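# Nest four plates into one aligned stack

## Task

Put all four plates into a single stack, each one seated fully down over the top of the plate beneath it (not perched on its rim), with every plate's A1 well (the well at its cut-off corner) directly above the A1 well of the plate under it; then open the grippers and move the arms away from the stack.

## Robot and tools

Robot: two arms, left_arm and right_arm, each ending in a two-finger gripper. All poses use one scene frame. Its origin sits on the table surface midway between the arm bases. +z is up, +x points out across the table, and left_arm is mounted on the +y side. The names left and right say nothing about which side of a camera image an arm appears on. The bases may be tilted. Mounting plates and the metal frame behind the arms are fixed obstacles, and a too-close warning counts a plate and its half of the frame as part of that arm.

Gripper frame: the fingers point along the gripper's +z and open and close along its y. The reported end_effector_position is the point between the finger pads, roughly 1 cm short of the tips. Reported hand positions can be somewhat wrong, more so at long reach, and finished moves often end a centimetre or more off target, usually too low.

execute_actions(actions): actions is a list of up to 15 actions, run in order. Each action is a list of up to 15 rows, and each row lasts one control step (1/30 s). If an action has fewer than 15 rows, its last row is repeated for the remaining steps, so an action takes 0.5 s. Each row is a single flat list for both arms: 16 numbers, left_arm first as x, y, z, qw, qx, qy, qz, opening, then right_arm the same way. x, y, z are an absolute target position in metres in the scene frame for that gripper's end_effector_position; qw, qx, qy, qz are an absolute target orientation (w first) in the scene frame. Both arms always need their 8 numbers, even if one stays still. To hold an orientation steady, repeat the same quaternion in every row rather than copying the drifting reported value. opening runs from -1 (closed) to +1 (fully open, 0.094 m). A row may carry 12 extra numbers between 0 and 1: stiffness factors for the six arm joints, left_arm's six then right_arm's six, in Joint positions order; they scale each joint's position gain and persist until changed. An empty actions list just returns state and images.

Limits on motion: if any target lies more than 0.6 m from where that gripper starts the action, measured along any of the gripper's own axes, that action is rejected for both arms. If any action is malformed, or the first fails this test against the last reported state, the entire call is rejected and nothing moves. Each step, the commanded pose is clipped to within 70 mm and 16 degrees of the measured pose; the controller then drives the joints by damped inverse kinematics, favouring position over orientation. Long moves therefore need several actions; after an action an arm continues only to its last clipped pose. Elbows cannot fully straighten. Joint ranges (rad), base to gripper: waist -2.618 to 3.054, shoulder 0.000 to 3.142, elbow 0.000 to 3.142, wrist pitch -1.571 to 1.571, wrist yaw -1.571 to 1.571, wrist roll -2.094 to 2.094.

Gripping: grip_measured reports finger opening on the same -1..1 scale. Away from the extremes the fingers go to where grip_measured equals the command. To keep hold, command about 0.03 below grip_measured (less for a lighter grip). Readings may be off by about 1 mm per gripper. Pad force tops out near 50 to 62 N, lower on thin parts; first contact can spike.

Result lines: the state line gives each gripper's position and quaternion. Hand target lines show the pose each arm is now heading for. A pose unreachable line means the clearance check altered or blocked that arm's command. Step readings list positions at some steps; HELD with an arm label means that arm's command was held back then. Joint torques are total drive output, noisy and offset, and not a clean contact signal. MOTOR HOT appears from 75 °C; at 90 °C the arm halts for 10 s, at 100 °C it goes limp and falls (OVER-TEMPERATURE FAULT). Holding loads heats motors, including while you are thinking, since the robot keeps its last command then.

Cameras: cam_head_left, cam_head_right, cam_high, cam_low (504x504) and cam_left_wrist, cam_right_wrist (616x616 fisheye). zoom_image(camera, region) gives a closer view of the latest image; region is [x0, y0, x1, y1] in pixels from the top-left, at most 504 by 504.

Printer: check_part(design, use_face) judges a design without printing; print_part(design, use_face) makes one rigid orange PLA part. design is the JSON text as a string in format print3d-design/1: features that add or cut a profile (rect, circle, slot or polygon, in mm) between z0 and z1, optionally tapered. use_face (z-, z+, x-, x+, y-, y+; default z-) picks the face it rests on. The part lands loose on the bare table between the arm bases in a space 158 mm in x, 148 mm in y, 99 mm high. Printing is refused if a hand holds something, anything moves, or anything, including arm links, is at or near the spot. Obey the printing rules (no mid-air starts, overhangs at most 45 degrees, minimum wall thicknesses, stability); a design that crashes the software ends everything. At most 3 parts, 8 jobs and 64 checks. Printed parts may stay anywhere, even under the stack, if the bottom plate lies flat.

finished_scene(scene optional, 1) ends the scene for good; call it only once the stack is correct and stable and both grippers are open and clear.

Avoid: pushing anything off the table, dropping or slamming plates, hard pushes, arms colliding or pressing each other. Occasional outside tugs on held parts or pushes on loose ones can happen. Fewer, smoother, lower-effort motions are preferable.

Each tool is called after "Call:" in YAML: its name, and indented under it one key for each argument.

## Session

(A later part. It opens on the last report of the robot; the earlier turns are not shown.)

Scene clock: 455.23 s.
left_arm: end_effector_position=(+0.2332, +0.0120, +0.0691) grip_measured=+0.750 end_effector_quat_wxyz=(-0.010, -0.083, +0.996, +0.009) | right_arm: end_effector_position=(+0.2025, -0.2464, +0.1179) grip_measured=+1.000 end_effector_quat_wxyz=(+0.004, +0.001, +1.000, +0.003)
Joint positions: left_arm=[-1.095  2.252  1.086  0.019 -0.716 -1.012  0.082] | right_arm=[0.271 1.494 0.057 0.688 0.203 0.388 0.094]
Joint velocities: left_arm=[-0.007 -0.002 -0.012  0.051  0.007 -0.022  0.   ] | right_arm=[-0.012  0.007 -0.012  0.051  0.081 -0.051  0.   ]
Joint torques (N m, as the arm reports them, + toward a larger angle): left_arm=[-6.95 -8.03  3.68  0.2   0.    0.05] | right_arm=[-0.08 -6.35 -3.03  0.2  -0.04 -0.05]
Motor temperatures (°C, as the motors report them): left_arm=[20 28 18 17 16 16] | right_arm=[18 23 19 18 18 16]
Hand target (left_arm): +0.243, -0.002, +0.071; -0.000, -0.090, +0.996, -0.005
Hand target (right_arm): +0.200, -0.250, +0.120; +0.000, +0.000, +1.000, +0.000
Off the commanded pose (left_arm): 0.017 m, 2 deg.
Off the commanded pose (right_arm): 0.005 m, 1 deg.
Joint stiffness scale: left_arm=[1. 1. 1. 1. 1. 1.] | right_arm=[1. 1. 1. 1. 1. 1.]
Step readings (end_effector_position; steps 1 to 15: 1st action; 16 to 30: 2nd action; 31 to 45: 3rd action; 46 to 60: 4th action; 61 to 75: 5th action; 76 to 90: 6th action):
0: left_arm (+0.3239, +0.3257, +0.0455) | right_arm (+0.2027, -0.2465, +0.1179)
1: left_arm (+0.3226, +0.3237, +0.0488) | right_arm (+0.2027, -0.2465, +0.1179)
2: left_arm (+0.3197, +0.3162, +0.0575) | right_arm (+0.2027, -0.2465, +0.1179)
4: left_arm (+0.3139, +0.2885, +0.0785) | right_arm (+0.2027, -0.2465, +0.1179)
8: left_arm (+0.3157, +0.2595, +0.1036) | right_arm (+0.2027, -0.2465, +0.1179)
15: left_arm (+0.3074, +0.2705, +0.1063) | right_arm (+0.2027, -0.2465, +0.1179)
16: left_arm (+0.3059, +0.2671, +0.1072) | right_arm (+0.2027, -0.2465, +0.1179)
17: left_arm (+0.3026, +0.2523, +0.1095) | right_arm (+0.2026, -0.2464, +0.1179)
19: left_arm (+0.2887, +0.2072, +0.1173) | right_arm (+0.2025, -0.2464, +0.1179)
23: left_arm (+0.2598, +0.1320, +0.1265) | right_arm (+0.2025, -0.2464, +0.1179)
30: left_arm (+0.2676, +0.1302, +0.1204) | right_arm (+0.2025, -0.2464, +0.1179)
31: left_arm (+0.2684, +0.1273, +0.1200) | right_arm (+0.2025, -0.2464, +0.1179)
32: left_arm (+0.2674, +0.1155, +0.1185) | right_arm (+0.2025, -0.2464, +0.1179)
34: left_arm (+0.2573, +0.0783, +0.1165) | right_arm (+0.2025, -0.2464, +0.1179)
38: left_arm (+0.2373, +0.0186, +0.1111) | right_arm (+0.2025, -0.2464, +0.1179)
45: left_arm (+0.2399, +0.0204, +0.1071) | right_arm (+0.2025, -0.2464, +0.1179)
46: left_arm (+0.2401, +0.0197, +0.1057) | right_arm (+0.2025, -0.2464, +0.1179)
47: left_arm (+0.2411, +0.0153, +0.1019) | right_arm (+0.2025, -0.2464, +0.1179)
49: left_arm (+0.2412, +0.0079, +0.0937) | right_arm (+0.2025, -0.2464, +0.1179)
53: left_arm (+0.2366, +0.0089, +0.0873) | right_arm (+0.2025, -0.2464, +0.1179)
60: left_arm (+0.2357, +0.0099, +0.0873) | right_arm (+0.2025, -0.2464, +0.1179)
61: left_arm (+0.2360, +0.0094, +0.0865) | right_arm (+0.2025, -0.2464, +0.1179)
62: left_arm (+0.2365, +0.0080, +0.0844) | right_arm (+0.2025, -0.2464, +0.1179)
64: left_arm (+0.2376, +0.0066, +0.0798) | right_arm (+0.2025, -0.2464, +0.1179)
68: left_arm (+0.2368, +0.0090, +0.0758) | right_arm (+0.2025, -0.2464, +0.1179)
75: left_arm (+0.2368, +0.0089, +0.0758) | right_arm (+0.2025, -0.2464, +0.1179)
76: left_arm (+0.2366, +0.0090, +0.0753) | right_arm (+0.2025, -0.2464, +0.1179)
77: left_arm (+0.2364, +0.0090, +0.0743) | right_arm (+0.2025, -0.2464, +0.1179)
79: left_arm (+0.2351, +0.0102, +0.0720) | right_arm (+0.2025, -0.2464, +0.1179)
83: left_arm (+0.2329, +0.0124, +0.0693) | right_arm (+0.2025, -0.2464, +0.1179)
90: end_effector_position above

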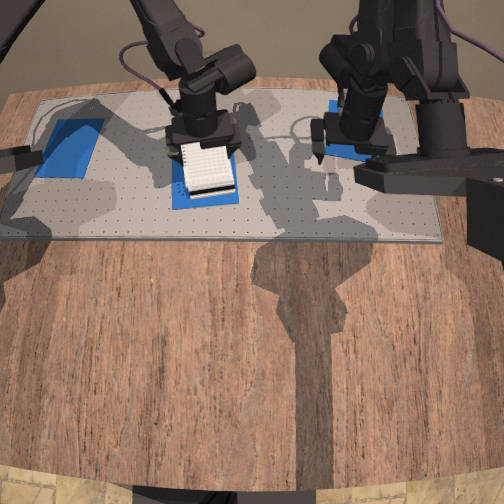

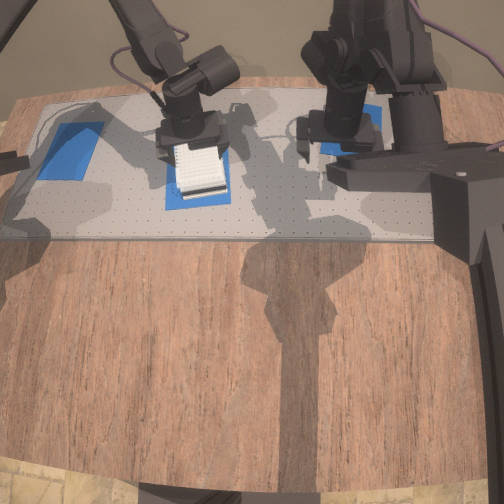

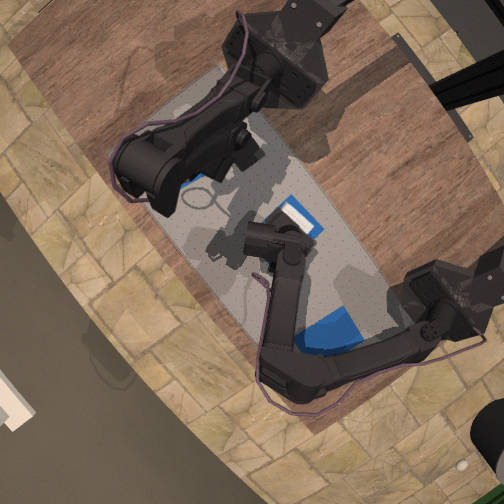

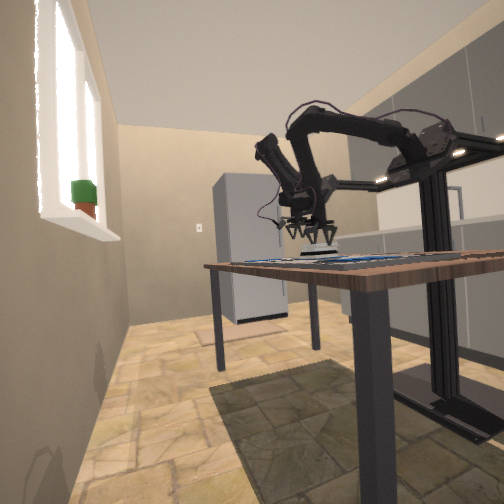

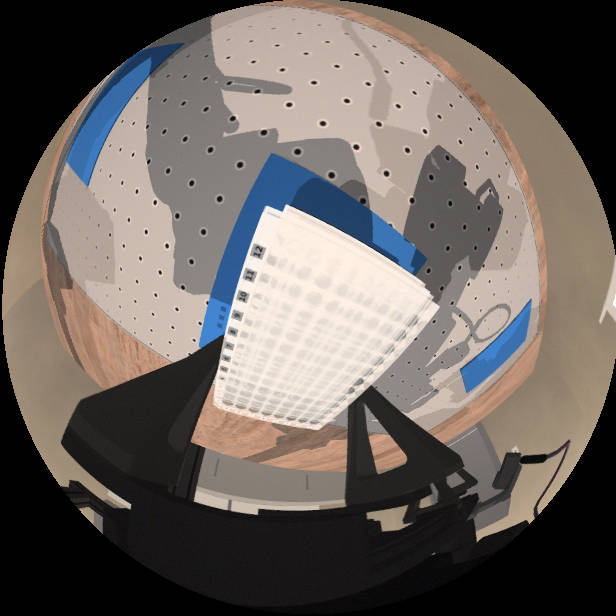

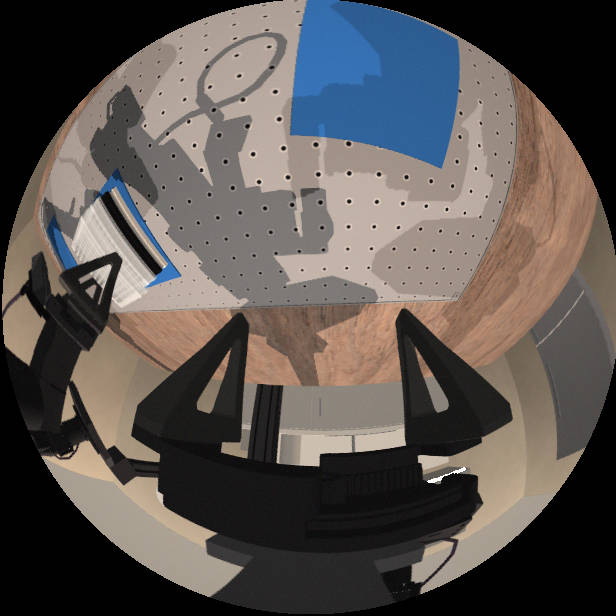

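Need roughly (.237,.007).

Call:
execute_actions:
  actions:
    - [[0.247,-0.007,0.070,-0.006,-0.092,0.996,-0.012,0.72,0.2,-0.25,0.12,0,0,1,0,1]]
    - [[0.247,-0.007,0.068,-0.006,-0.092,0.996,-0.012,0.72,0.2,-0.25,0.12,0,0,1,0,1]]

Call:
zoom_image:
  camera: "cam_head_left"
  region: [165,140,245,210]

Call:
zoom_image:
  camera: "cam_left_wrist"
  region: [200,160,460,360]

Scene clock: 460.30 s.
left_arm: end_effector_position=(+0.2412, +0.0019, +0.0683) grip_measured=+0.750 end_effector_quat_wxyz=(-0.012, -0.088, +0.996, -0.004) | right_arm: end_effector_position=(+0.2025, -0.2464, +0.1179) grip_measured=+1.000 end_effector_quat_wxyz=(+0.004, +0.001, +1.000, +0.003)
Joint positions: left_arm=[-1.089  2.254  1.117  0.019 -0.695 -0.999  0.082] | right_arm=[0.271 1.494 0.057 0.688 0.203 0.387 0.094]
Joint velocities: left_arm=[-0.017 -0.007 -0.027 -0.007 -0.007 -0.051 -0.001] | right_arm=[-0.012 -0.007 -0.017 -0.022 -0.051 -0.007  0.   ]
Joint torques (N m, as the arm reports them, + toward a larger angle): left_arm=[-6.71 -7.82  3.24  0.21  0.03  0.05] | right_arm=[-0.11 -6.28 -3.04  0.22 -0.05 -0.05]
Motor temperatures (°C, as the motors report them): left_arm=[21 27 18 17 16 16] | right_arm=[18 23 19 18 18 16]
Hand target (left_arm): +0.247, -0.007, +0.068; -0.006, -0.092, +0.996, -0.012
Hand target (right_arm): +0.200, -0.250, +0.120; +0.000, +0.000, +1.000, +0.000
Off the commanded pose (left_arm): 0.011 m, 1 deg.
Off the commanded pose (right_arm): 0.005 m, 1 deg.
Joint stiffness scale: left_arm=[1. 1. 1. 1. 1. 1.] | right_arm=[1. 1. 1. 1. 1. 1.]
Step readings (end_effector_position; steps 1 to 15: 1st action; 16 to 30: 2nd action):
0: left_arm (+0.2334, +0.0119, +0.0691) | right_arm (+0.2025, -0.2464, +0.1179)
1: left_arm (+0.2339, +0.0110, +0.0691) | right_arm (+0.2025, -0.2464, +0.1179)
2: left_arm (+0.2347, +0.0092, +0.0688) | right_arm (+0.2025, -0.2464, +0.1179)
4: left_arm (+0.2379, +0.0057, +0.0685) | right_arm (+0.2025, -0.2464, +0.1179)
8: left_arm (+0.2417, +0.0024, +0.0682) | right_arm (+0.2025, -0.2464, +0.1179)
15: left_arm (+0.2414, +0.0021, +0.0683) | right_arm (+0.2025, -0.2464, +0.1179)
16: left_arm (+0.2413, +0.0021, +0.0683) | right_arm (+0.2025, -0.2464, +0.1179)
17: left_arm (+0.2413, +0.0020, +0.0683) | right_arm (+0.2025, -0.2464, +0.1179)
19: left_arm (+0.2412, +0.0020, +0.0683) | right_arm (+0.2025, -0.2464, +0.1179)
23: left_arm (+0.2412, +0.0020, +0.0683) | right_arm (+0.2025, -0.2464, +0.1179)
30: end_effector_position above

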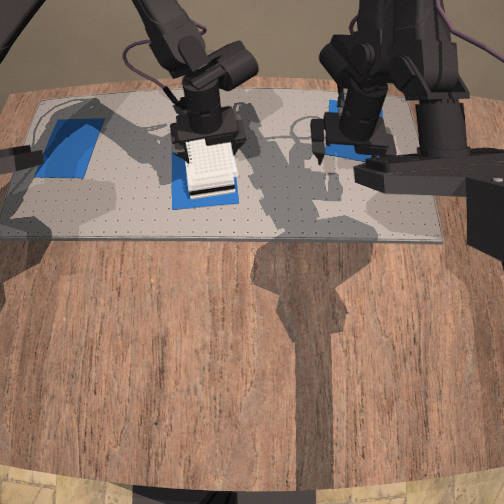

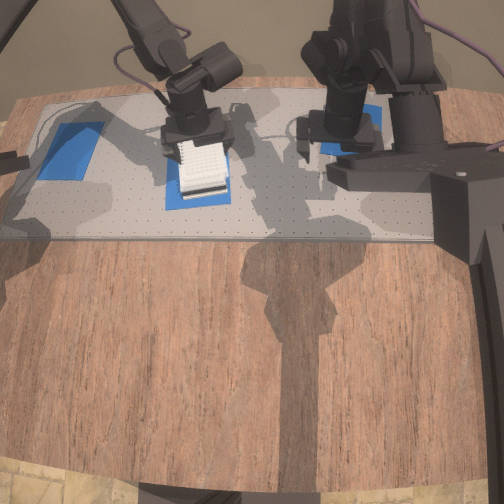

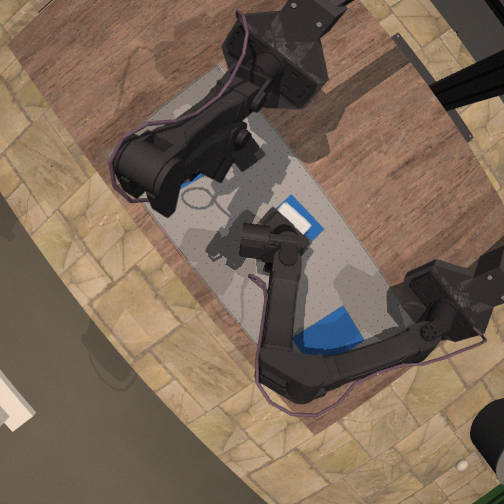

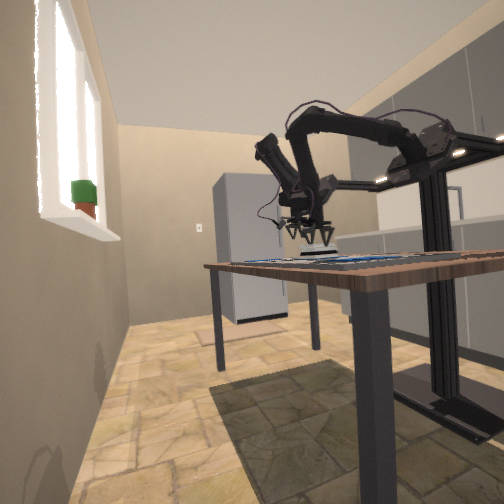

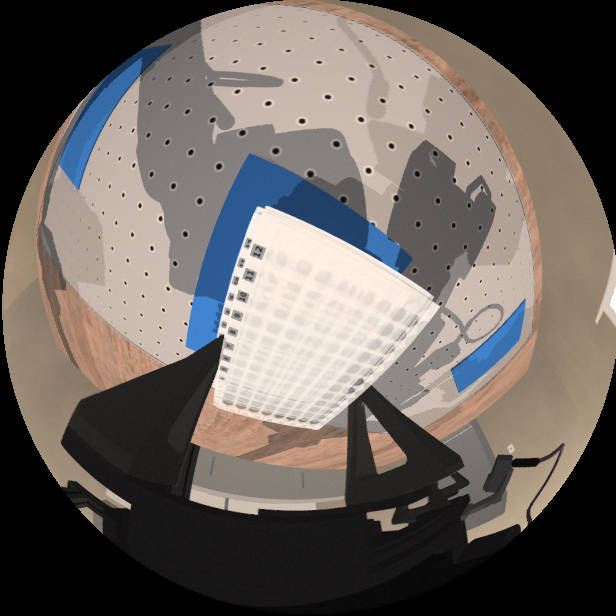

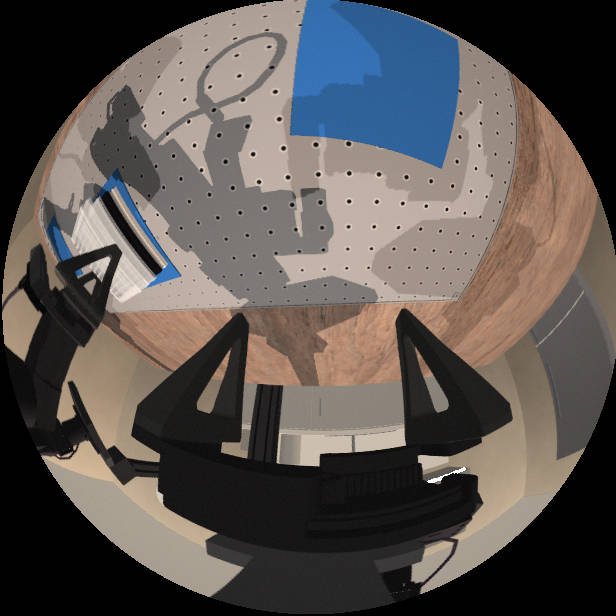

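Region (165, 140, 245, 210) of cam_head_left's 504x504 image, scaled by 6.300, with more detail than that image has; it fills the top 441 rows of this view, and the rest is white.

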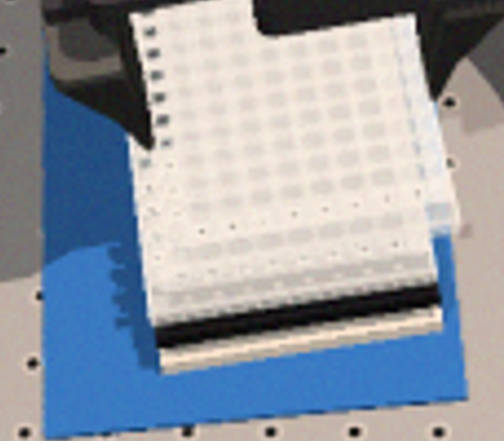

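Region (200, 160, 460, 360) of cam_left_wrist's 616x616 image, scaled by 1.938, with more detail than that image has; it fills the top 388 rows of this view, and the rest is white.

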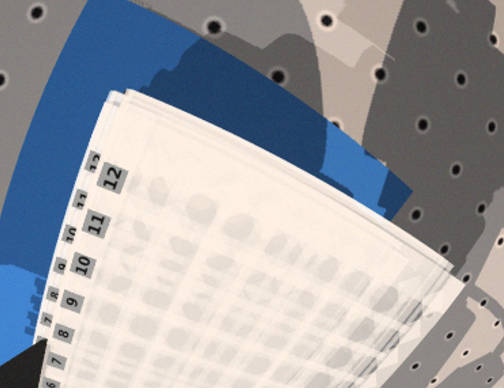

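Call:
execute_actions:
  actions:
    - [[0.242,-0.001,0.0665,-0.006,-0.092,0.996,-0.012,0.72,0.2,-0.25,0.12,0,0,1,0,1]]
    - [[0.242,-0.001,0.0665,-0.006,-0.092,0.996,-0.012,0.72,0.2,-0.25,0.12,0,0,1,0,1]]

Call:
zoom_image:
  camera: "cam_left_wrist"
  region: [200,160,460,360]

Scene clock: 467.97 s.
left_arm: end_effector_position=(+0.2442, +0.0008, +0.0670) grip_measured=+0.750 end_effector_quat_wxyz=(-0.009, -0.094, +0.995, -0.008) | right_arm: end_effector_position=(+0.2025, -0.2464, +0.1179) grip_measured=+1.000 end_effector_quat_wxyz=(+0.004, +0.001, +1.000, +0.003)
Joint positions: left_arm=[-1.084  2.254  1.117  0.036 -0.693 -0.997  0.082] | right_arm=[0.271 1.494 0.057 0.688 0.203 0.387 0.094]
Joint velocities: left_arm=[-0.022  0.007 -0.022  0.037  0.007  0.022 -0.   ] | right_arm=[-0.002 -0.012 -0.012 -0.022 -0.022 -0.022  0.   ]
Joint torques (N m, as the arm reports them, + toward a larger angle): left_arm=[-6.79 -8.12  0.71  0.38  0.02  0.08] | right_arm=[-0.07 -6.37 -3.04  0.21 -0.06 -0.03]
Motor temperatures (°C, as the motors report them): left_arm=[21 27 18 17 16 16] | right_arm=[18 23 19 18 18 16]
Hand target (left_arm): +0.242, -0.001, +0.067; -0.006, -0.092, +0.996, -0.012
Hand target (right_arm): +0.200, -0.250, +0.120; +0.000, +0.000, +1.000, +0.000
Off the commanded pose (left_arm): 0.003 m, 1 deg.
Off the commanded pose (right_arm): 0.005 m, 1 deg.
Joint stiffness scale: left_arm=[1. 1. 1. 1. 1. 1.] | right_arm=[1. 1. 1. 1. 1. 1.]
Step readings (end_effector_position; steps 1 to 15: 1st action; 16 to 30: 2nd action):
0: left_arm (+0.2412, +0.0019, +0.0683) | right_arm (+0.2025, -0.2464, +0.1179)
1: left_arm (+0.2416, +0.0017, +0.0682) | right_arm (+0.2025, -0.2464, +0.1179)
2: left_arm (+0.2422, +0.0012, +0.0680) | right_arm (+0.2025, -0.2464, +0.1179)
4: left_arm (+0.2437, +0.0008, +0.0673) | right_arm (+0.2025, -0.2464, +0.1179)
8: left_arm (+0.2442, +0.0008, +0.0670) | right_arm (+0.2025, -0.2464, +0.1179)
15: left_arm (+0.2442, +0.0008, +0.0670) | right_arm (+0.2025, -0.2464, +0.1179)
16: left_arm (+0.2442, +0.0008, +0.0670) | right_arm (+0.2025, -0.2464, +0.1179)
17: left_arm (+0.2442, +0.0008, +0.0670) | right_arm (+0.2025, -0.2464, +0.1179)
19: left_arm (+0.2442, +0.0008, +0.0670) | right_arm (+0.2025, -0.2464, +0.1179)
23: left_arm (+0.2442, +0.0008, +0.0670) | right_arm (+0.2025, -0.2464, +0.1179)
30: end_effector_position above

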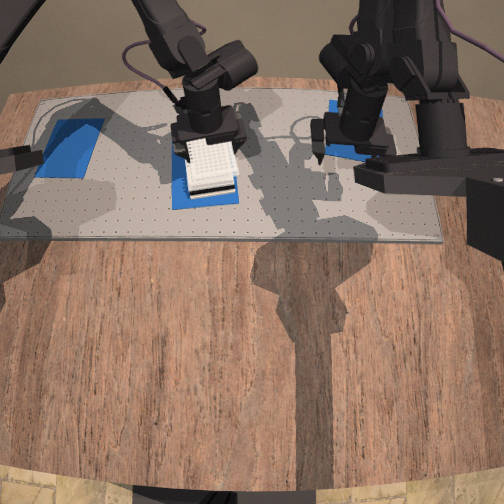

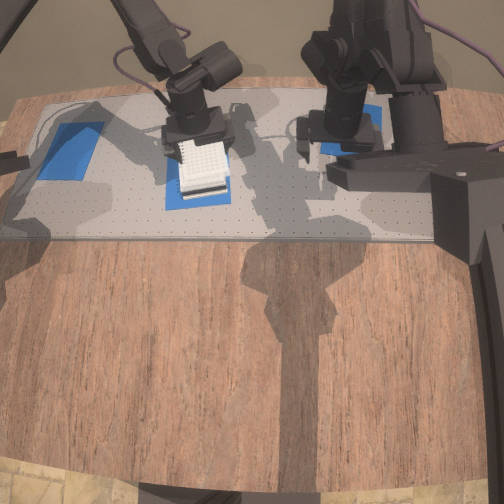

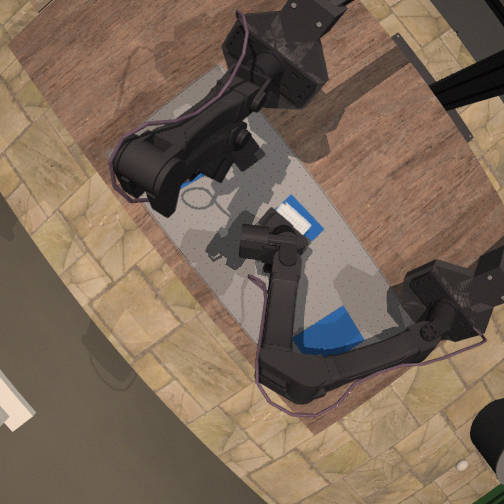

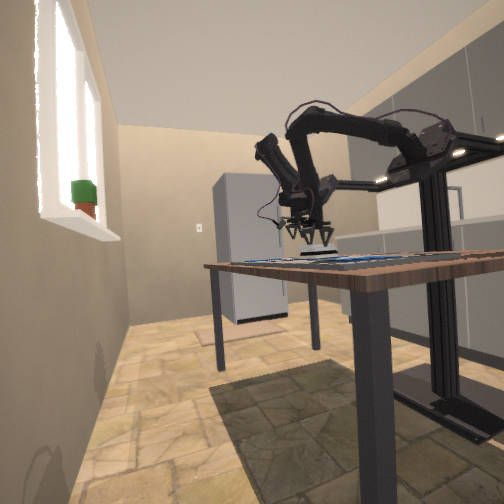

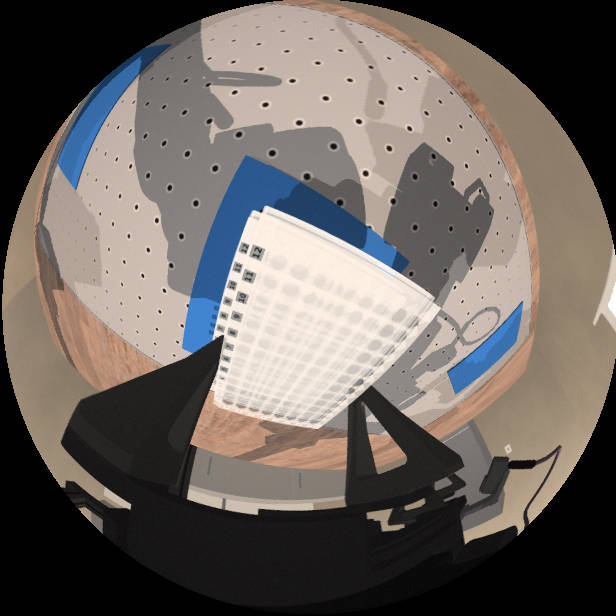

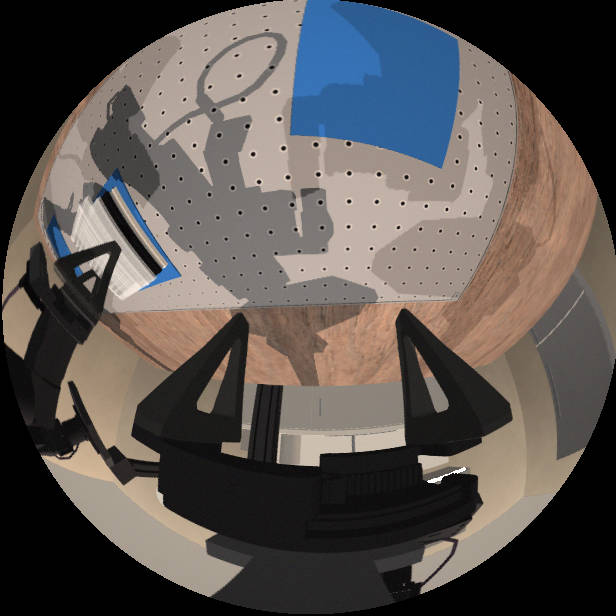

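Region (200, 160, 460, 360) of cam_left_wrist's 616x616 image, scaled by 1.938, with more detail than that image has; it fills the top 388 rows of this view, and the rest is white.

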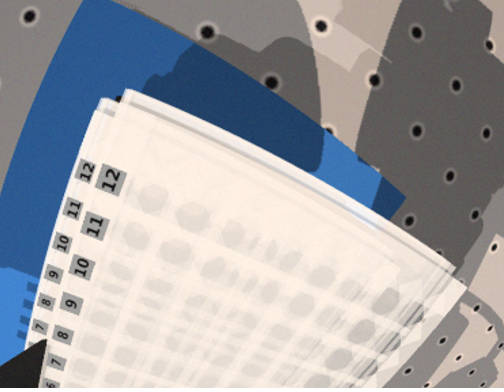

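Redo with the proven sequence, shifted.

Call:
execute_actions:
  actions:
    - [[0.237,0.011,0.079,0,-0.092,0.996,-0.005,0.72,0.2,-0.25,0.12,0,0,1,0,1]]
    - [[0.239,0.0,0.071,0,-0.092,0.996,-0.005,0.72,0.2,-0.25,0.12,0,0,1,0,1]]
    - [[0.241,-0.001,0.066,0,-0.092,0.996,-0.005,0.72,0.2,-0.25,0.12,0,0,1,0,1]]

Call:
zoom_image:
  camera: "cam_left_wrist"
  region: [200,160,460,360]

Call:
zoom_image:
  camera: "cam_head_left"
  region: [165,140,245,210]

Call:
zoom_image:
  camera: "cam_right_wrist"
  region: [50,160,190,310]

Scene clock: 474.70 s.
left_arm: end_effector_position=(+0.2362, +0.0113, +0.0655) grip_measured=+0.750 end_effector_quat_wxyz=(-0.008, -0.092, +0.996, +0.004) | right_arm: end_effector_position=(+0.2025, -0.2464, +0.1179) grip_measured=+1.000 end_effector_quat_wxyz=(+0.004, +0.001, +1.000, +0.003)
Joint positions: left_arm=[-1.084  2.255  1.085  0.047 -0.709 -1.007  0.082] | right_arm=[0.271 1.494 0.057 0.688 0.203 0.387 0.094]
Joint velocities: left_arm=[ 0.012 -0.002 -0.002 -0.022 -0.007  0.066 -0.   ] | right_arm=[-0.007 -0.002 -0.007 -0.022 -0.022 -0.037  0.   ]
Joint torques (N m, as the arm reports them, + toward a larger angle): left_arm=[-7.2  -7.19  3.64  0.18 -0.05  0.07] | right_arm=[-0.12 -6.36 -3.05  0.21 -0.04 -0.05]
Motor temperatures (°C, as the motors report them): left_arm=[22 28 18 17 16 16] | right_arm=[18 23 19 18 18 16]
Hand target (left_arm): +0.241, -0.001, +0.066; +0.000, -0.092, +0.996, -0.005
Hand target (right_arm): +0.200, -0.250, +0.120; +0.000, +0.000, +1.000, +0.000
Off the commanded pose (left_arm): 0.013 m, 1 deg.
Off the commanded pose (right_arm): 0.005 m, 1 deg.
Joint stiffness scale: left_arm=[1. 1. 1. 1. 1. 1.] | right_arm=[1. 1. 1. 1. 1. 1.]
Step readings (end_effector_position; steps 1 to 15: 1st action; 16 to 30: 2nd action; 31 to 45: 3rd action):
0: left_arm (+0.2442, +0.0008, +0.0670) | right_arm (+0.2025, -0.2464, +0.1179)
1: left_arm (+0.2435, +0.0018, +0.0673) | right_arm (+0.2025, -0.2464, +0.1179)
2: left_arm (+0.2427, +0.0044, +0.0683) | right_arm (+0.2025, -0.2464, +0.1179)
4: left_arm (+0.2396, +0.0106, +0.0694) | right_arm (+0.2025, -0.2464, +0.1179)
8: left_arm (+0.2363, +0.0145, +0.0692) | right_arm (+0.2025, -0.2464, +0.1179)
15: left_arm (+0.2367, +0.0145, +0.0692) | right_arm (+0.2025, -0.2464, +0.1179)
16: left_arm (+0.2366, +0.0144, +0.0689) | right_arm (+0.2025, -0.2464, +0.1179)
17: left_arm (+0.2367, +0.0136, +0.0683) | right_arm (+0.2025, -0.2464, +0.1179)
19: left_arm (+0.2364, +0.0124, +0.0671) | right_arm (+0.2025, -0.2464, +0.1179)
23: left_arm (+0.2358, +0.0124, +0.0665) | right_arm (+0.2025, -0.2464, +0.1179)
30: left_arm (+0.2358, +0.0124, +0.0665) | right_arm (+0.2025, -0.2464, +0.1179)
31: left_arm (+0.2359, +0.0120, +0.0662) | right_arm (+0.2025, -0.2464, +0.1179)
32: left_arm (+0.2361, +0.0113, +0.0658) | right_arm (+0.2025, -0.2464, +0.1179)
34: left_arm (+0.2363, +0.0113, +0.0655) | right_arm (+0.2025, -0.2464, +0.1179)
38: left_arm (+0.2362, +0.0113, +0.0655) | right_arm (+0.2025, -0.2464, +0.1179)
45: end_effector_position above

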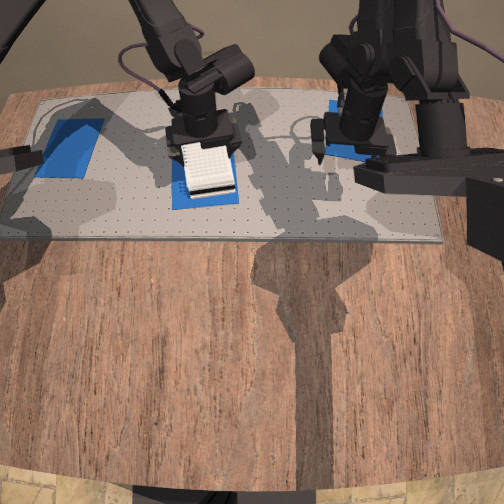

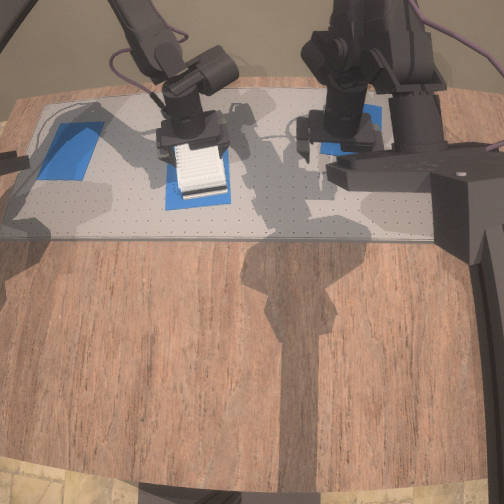

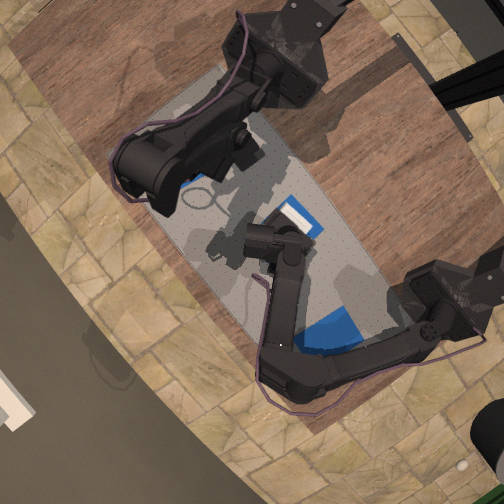

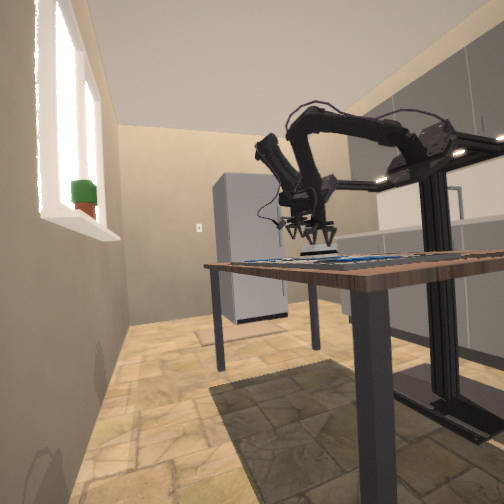

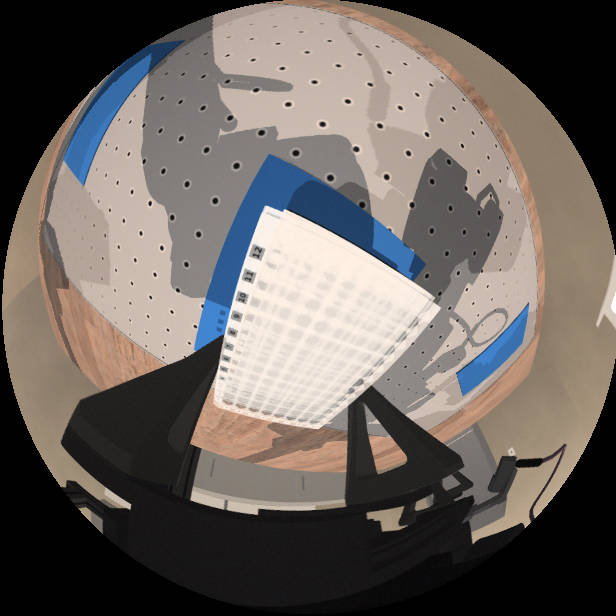

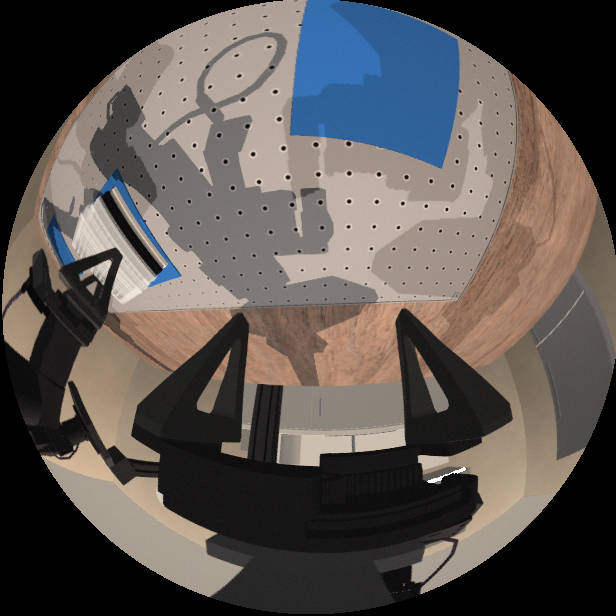

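Region (200, 160, 460, 360) of cam_left_wrist's 616x616 image, scaled by 1.938, with more detail than that image has; it fills the top 388 rows of this view, and the rest is white.

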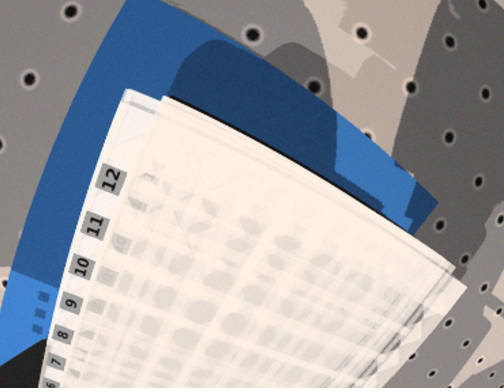

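Region (165, 140, 245, 210) of cam_head_left's 504x504 image, scaled by 6.300, with more detail than that image has; it fills the top 441 rows of this view, and the rest is white.

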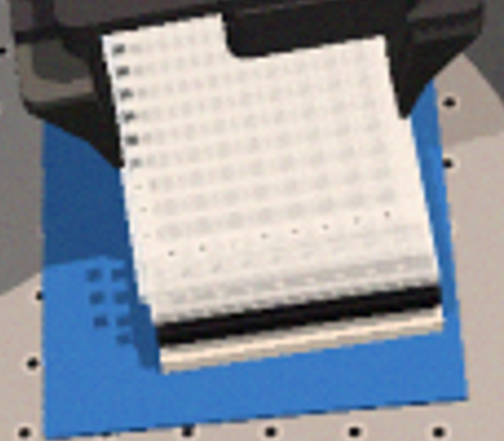

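Region (50, 160, 190, 310) of cam_right_wrist's 616x616 image, scaled by 3.360, with more detail than that image has; it fills the left 470 columns of this view, and the rest is white.

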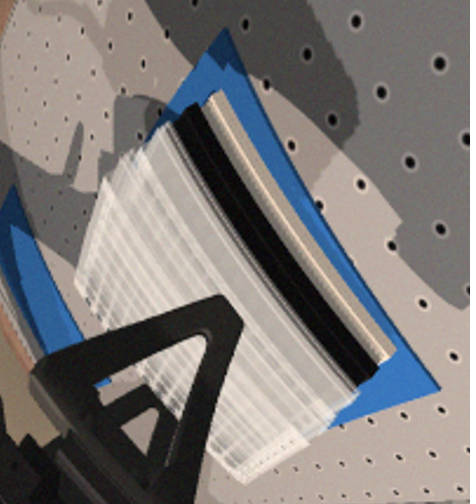

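Call:
execute_actions:
  actions:
    - [[0.242,-0.003,0.068,0,-0.089,0.996,-0.005,0.72,0.2,-0.25,0.12,0,0,1,0,1]]
    - [[0.243,-0.004,0.068,0,-0.089,0.996,-0.005,0.72,0.2,-0.25,0.12,0,0,1,0,1]]

Call:
zoom_image:
  camera: "cam_left_wrist"
  region: [200,160,460,360]

Call:
zoom_image:
  camera: "cam_head_left"
  region: [165,140,245,210]

Scene clock: 482.83 s.
left_arm: end_effector_position=(+0.2372, +0.0109, +0.0660) grip_measured=+0.750 end_effector_quat_wxyz=(-0.011, -0.088, +0.996, +0.008) | right_arm: end_effector_position=(+0.2025, -0.2464, +0.1179) grip_measured=+1.000 end_effector_quat_wxyz=(+0.004, +0.001, +1.000, +0.003)
Joint positions: left_arm=[-1.084  2.255  1.098  0.022 -0.709 -1.007  0.082] | right_arm=[0.271 1.494 0.057 0.688 0.203 0.387 0.094]
Joint velocities: left_arm=[-0.012 -0.002 -0.002  0.051 -0.007 -0.095 -0.001] | right_arm=[ 0.007  0.012 -0.007  0.081 -0.007  0.007  0.   ]
Joint torques (N m, as the arm reports them, + toward a larger angle): left_arm=[-7.59 -7.35  3.74  0.22 -0.08  0.07] | right_arm=[-0.1  -6.33 -3.02  0.22 -0.06 -0.04]
Motor temperatures (°C, as the motors report them): left_arm=[23 27 18 17 16 16] | right_arm=[18 23 19 18 18 16]
Hand target (left_arm): +0.243, -0.004, +0.068; +0.000, -0.089, +0.996, -0.005
Hand target (right_arm): +0.200, -0.250, +0.120; +0.000, +0.000, +1.000, +0.000
Off the commanded pose (left_arm): 0.016 m, 2 deg.
Off the commanded pose (right_arm): 0.005 m, 1 deg.
Joint stiffness scale: left_arm=[1. 1. 1. 1. 1. 1.] | right_arm=[1. 1. 1. 1. 1. 1.]
Step readings (end_effector_position; steps 1 to 15: 1st action; 16 to 30: 2nd action):
0: left_arm (+0.2362, +0.0113, +0.0655) | right_arm (+0.2025, -0.2464, +0.1179)
1: left_arm (+0.2361, +0.0114, +0.0655) | right_arm (+0.2025, -0.2464, +0.1179)
2: left_arm (+0.2361, +0.0114, +0.0655) | right_arm (+0.2025, -0.2464, +0.1179)
4: left_arm (+0.2361, +0.0114, +0.0655) | right_arm (+0.2025, -0.2464, +0.1179)
8: left_arm (+0.2361, +0.0114, +0.0655) | right_arm (+0.2025, -0.2464, +0.1179)
15: left_arm (+0.2361, +0.0114, +0.0655) | right_arm (+0.2025, -0.2464, +0.1179)
16: left_arm (+0.2365, +0.0111, +0.0656) | right_arm (+0.2025, -0.2464, +0.1179)
17: left_arm (+0.2368, +0.0109, +0.0657) | right_arm (+0.2025, -0.2464, +0.1179)
19: left_arm (+0.2370, +0.0109, +0.0659) | right_arm (+0.2025, -0.2464, +0.1179)
23: left_arm (+0.2371, +0.0110, +0.0660) | right_arm (+0.2025, -0.2464, +0.1179)
30: end_effector_position above

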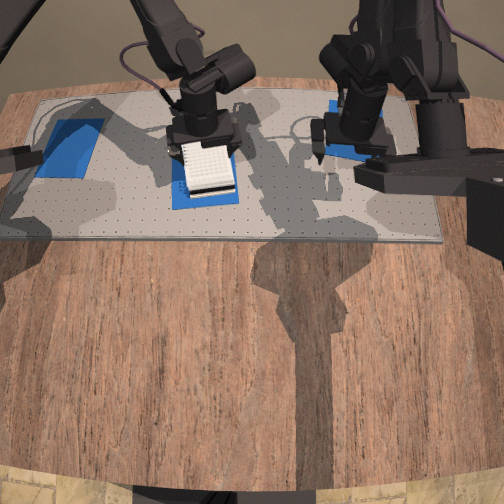

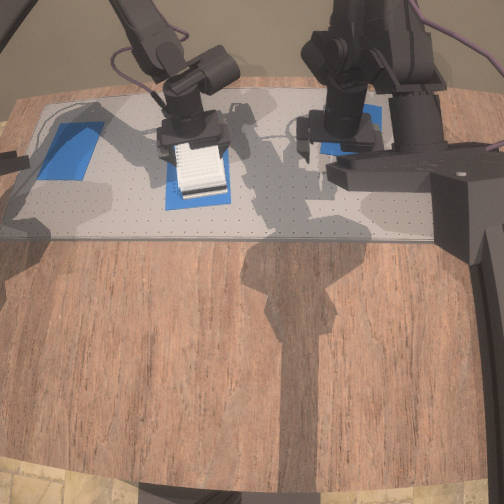

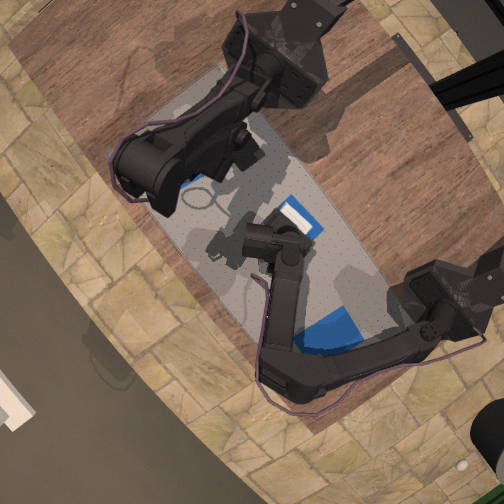

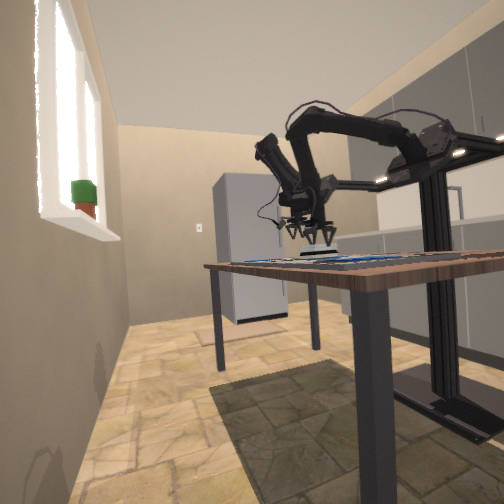

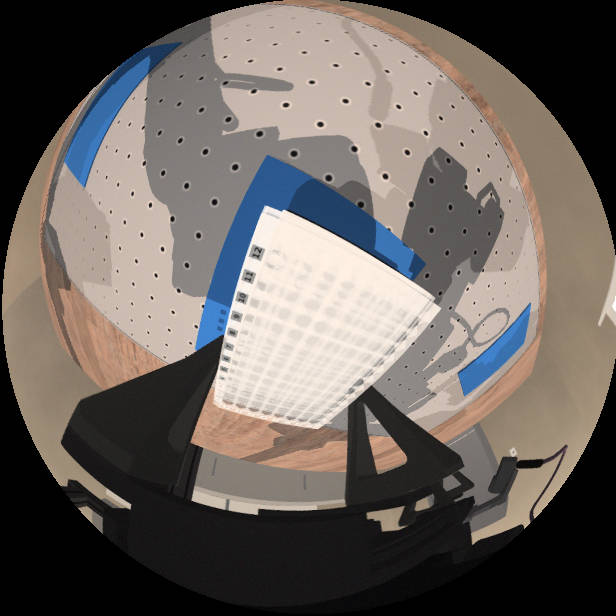

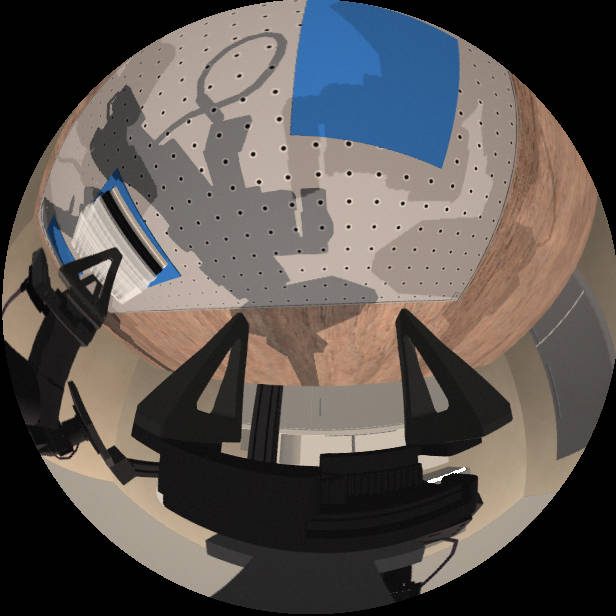

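Region (200, 160, 460, 360) of cam_left_wrist's 616x616 image, scaled by 1.938, with more detail than that image has; it fills the top 388 rows of this view, and the rest is white.

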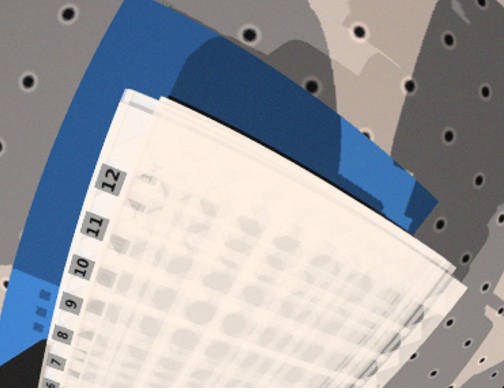

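Region (165, 140, 245, 210) of cam_head_left's 504x504 image, scaled by 6.300, with more detail than that image has; it fills the top 441 rows of this view, and the rest is white.

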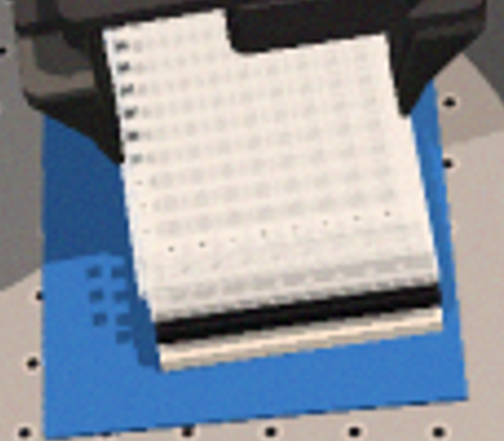

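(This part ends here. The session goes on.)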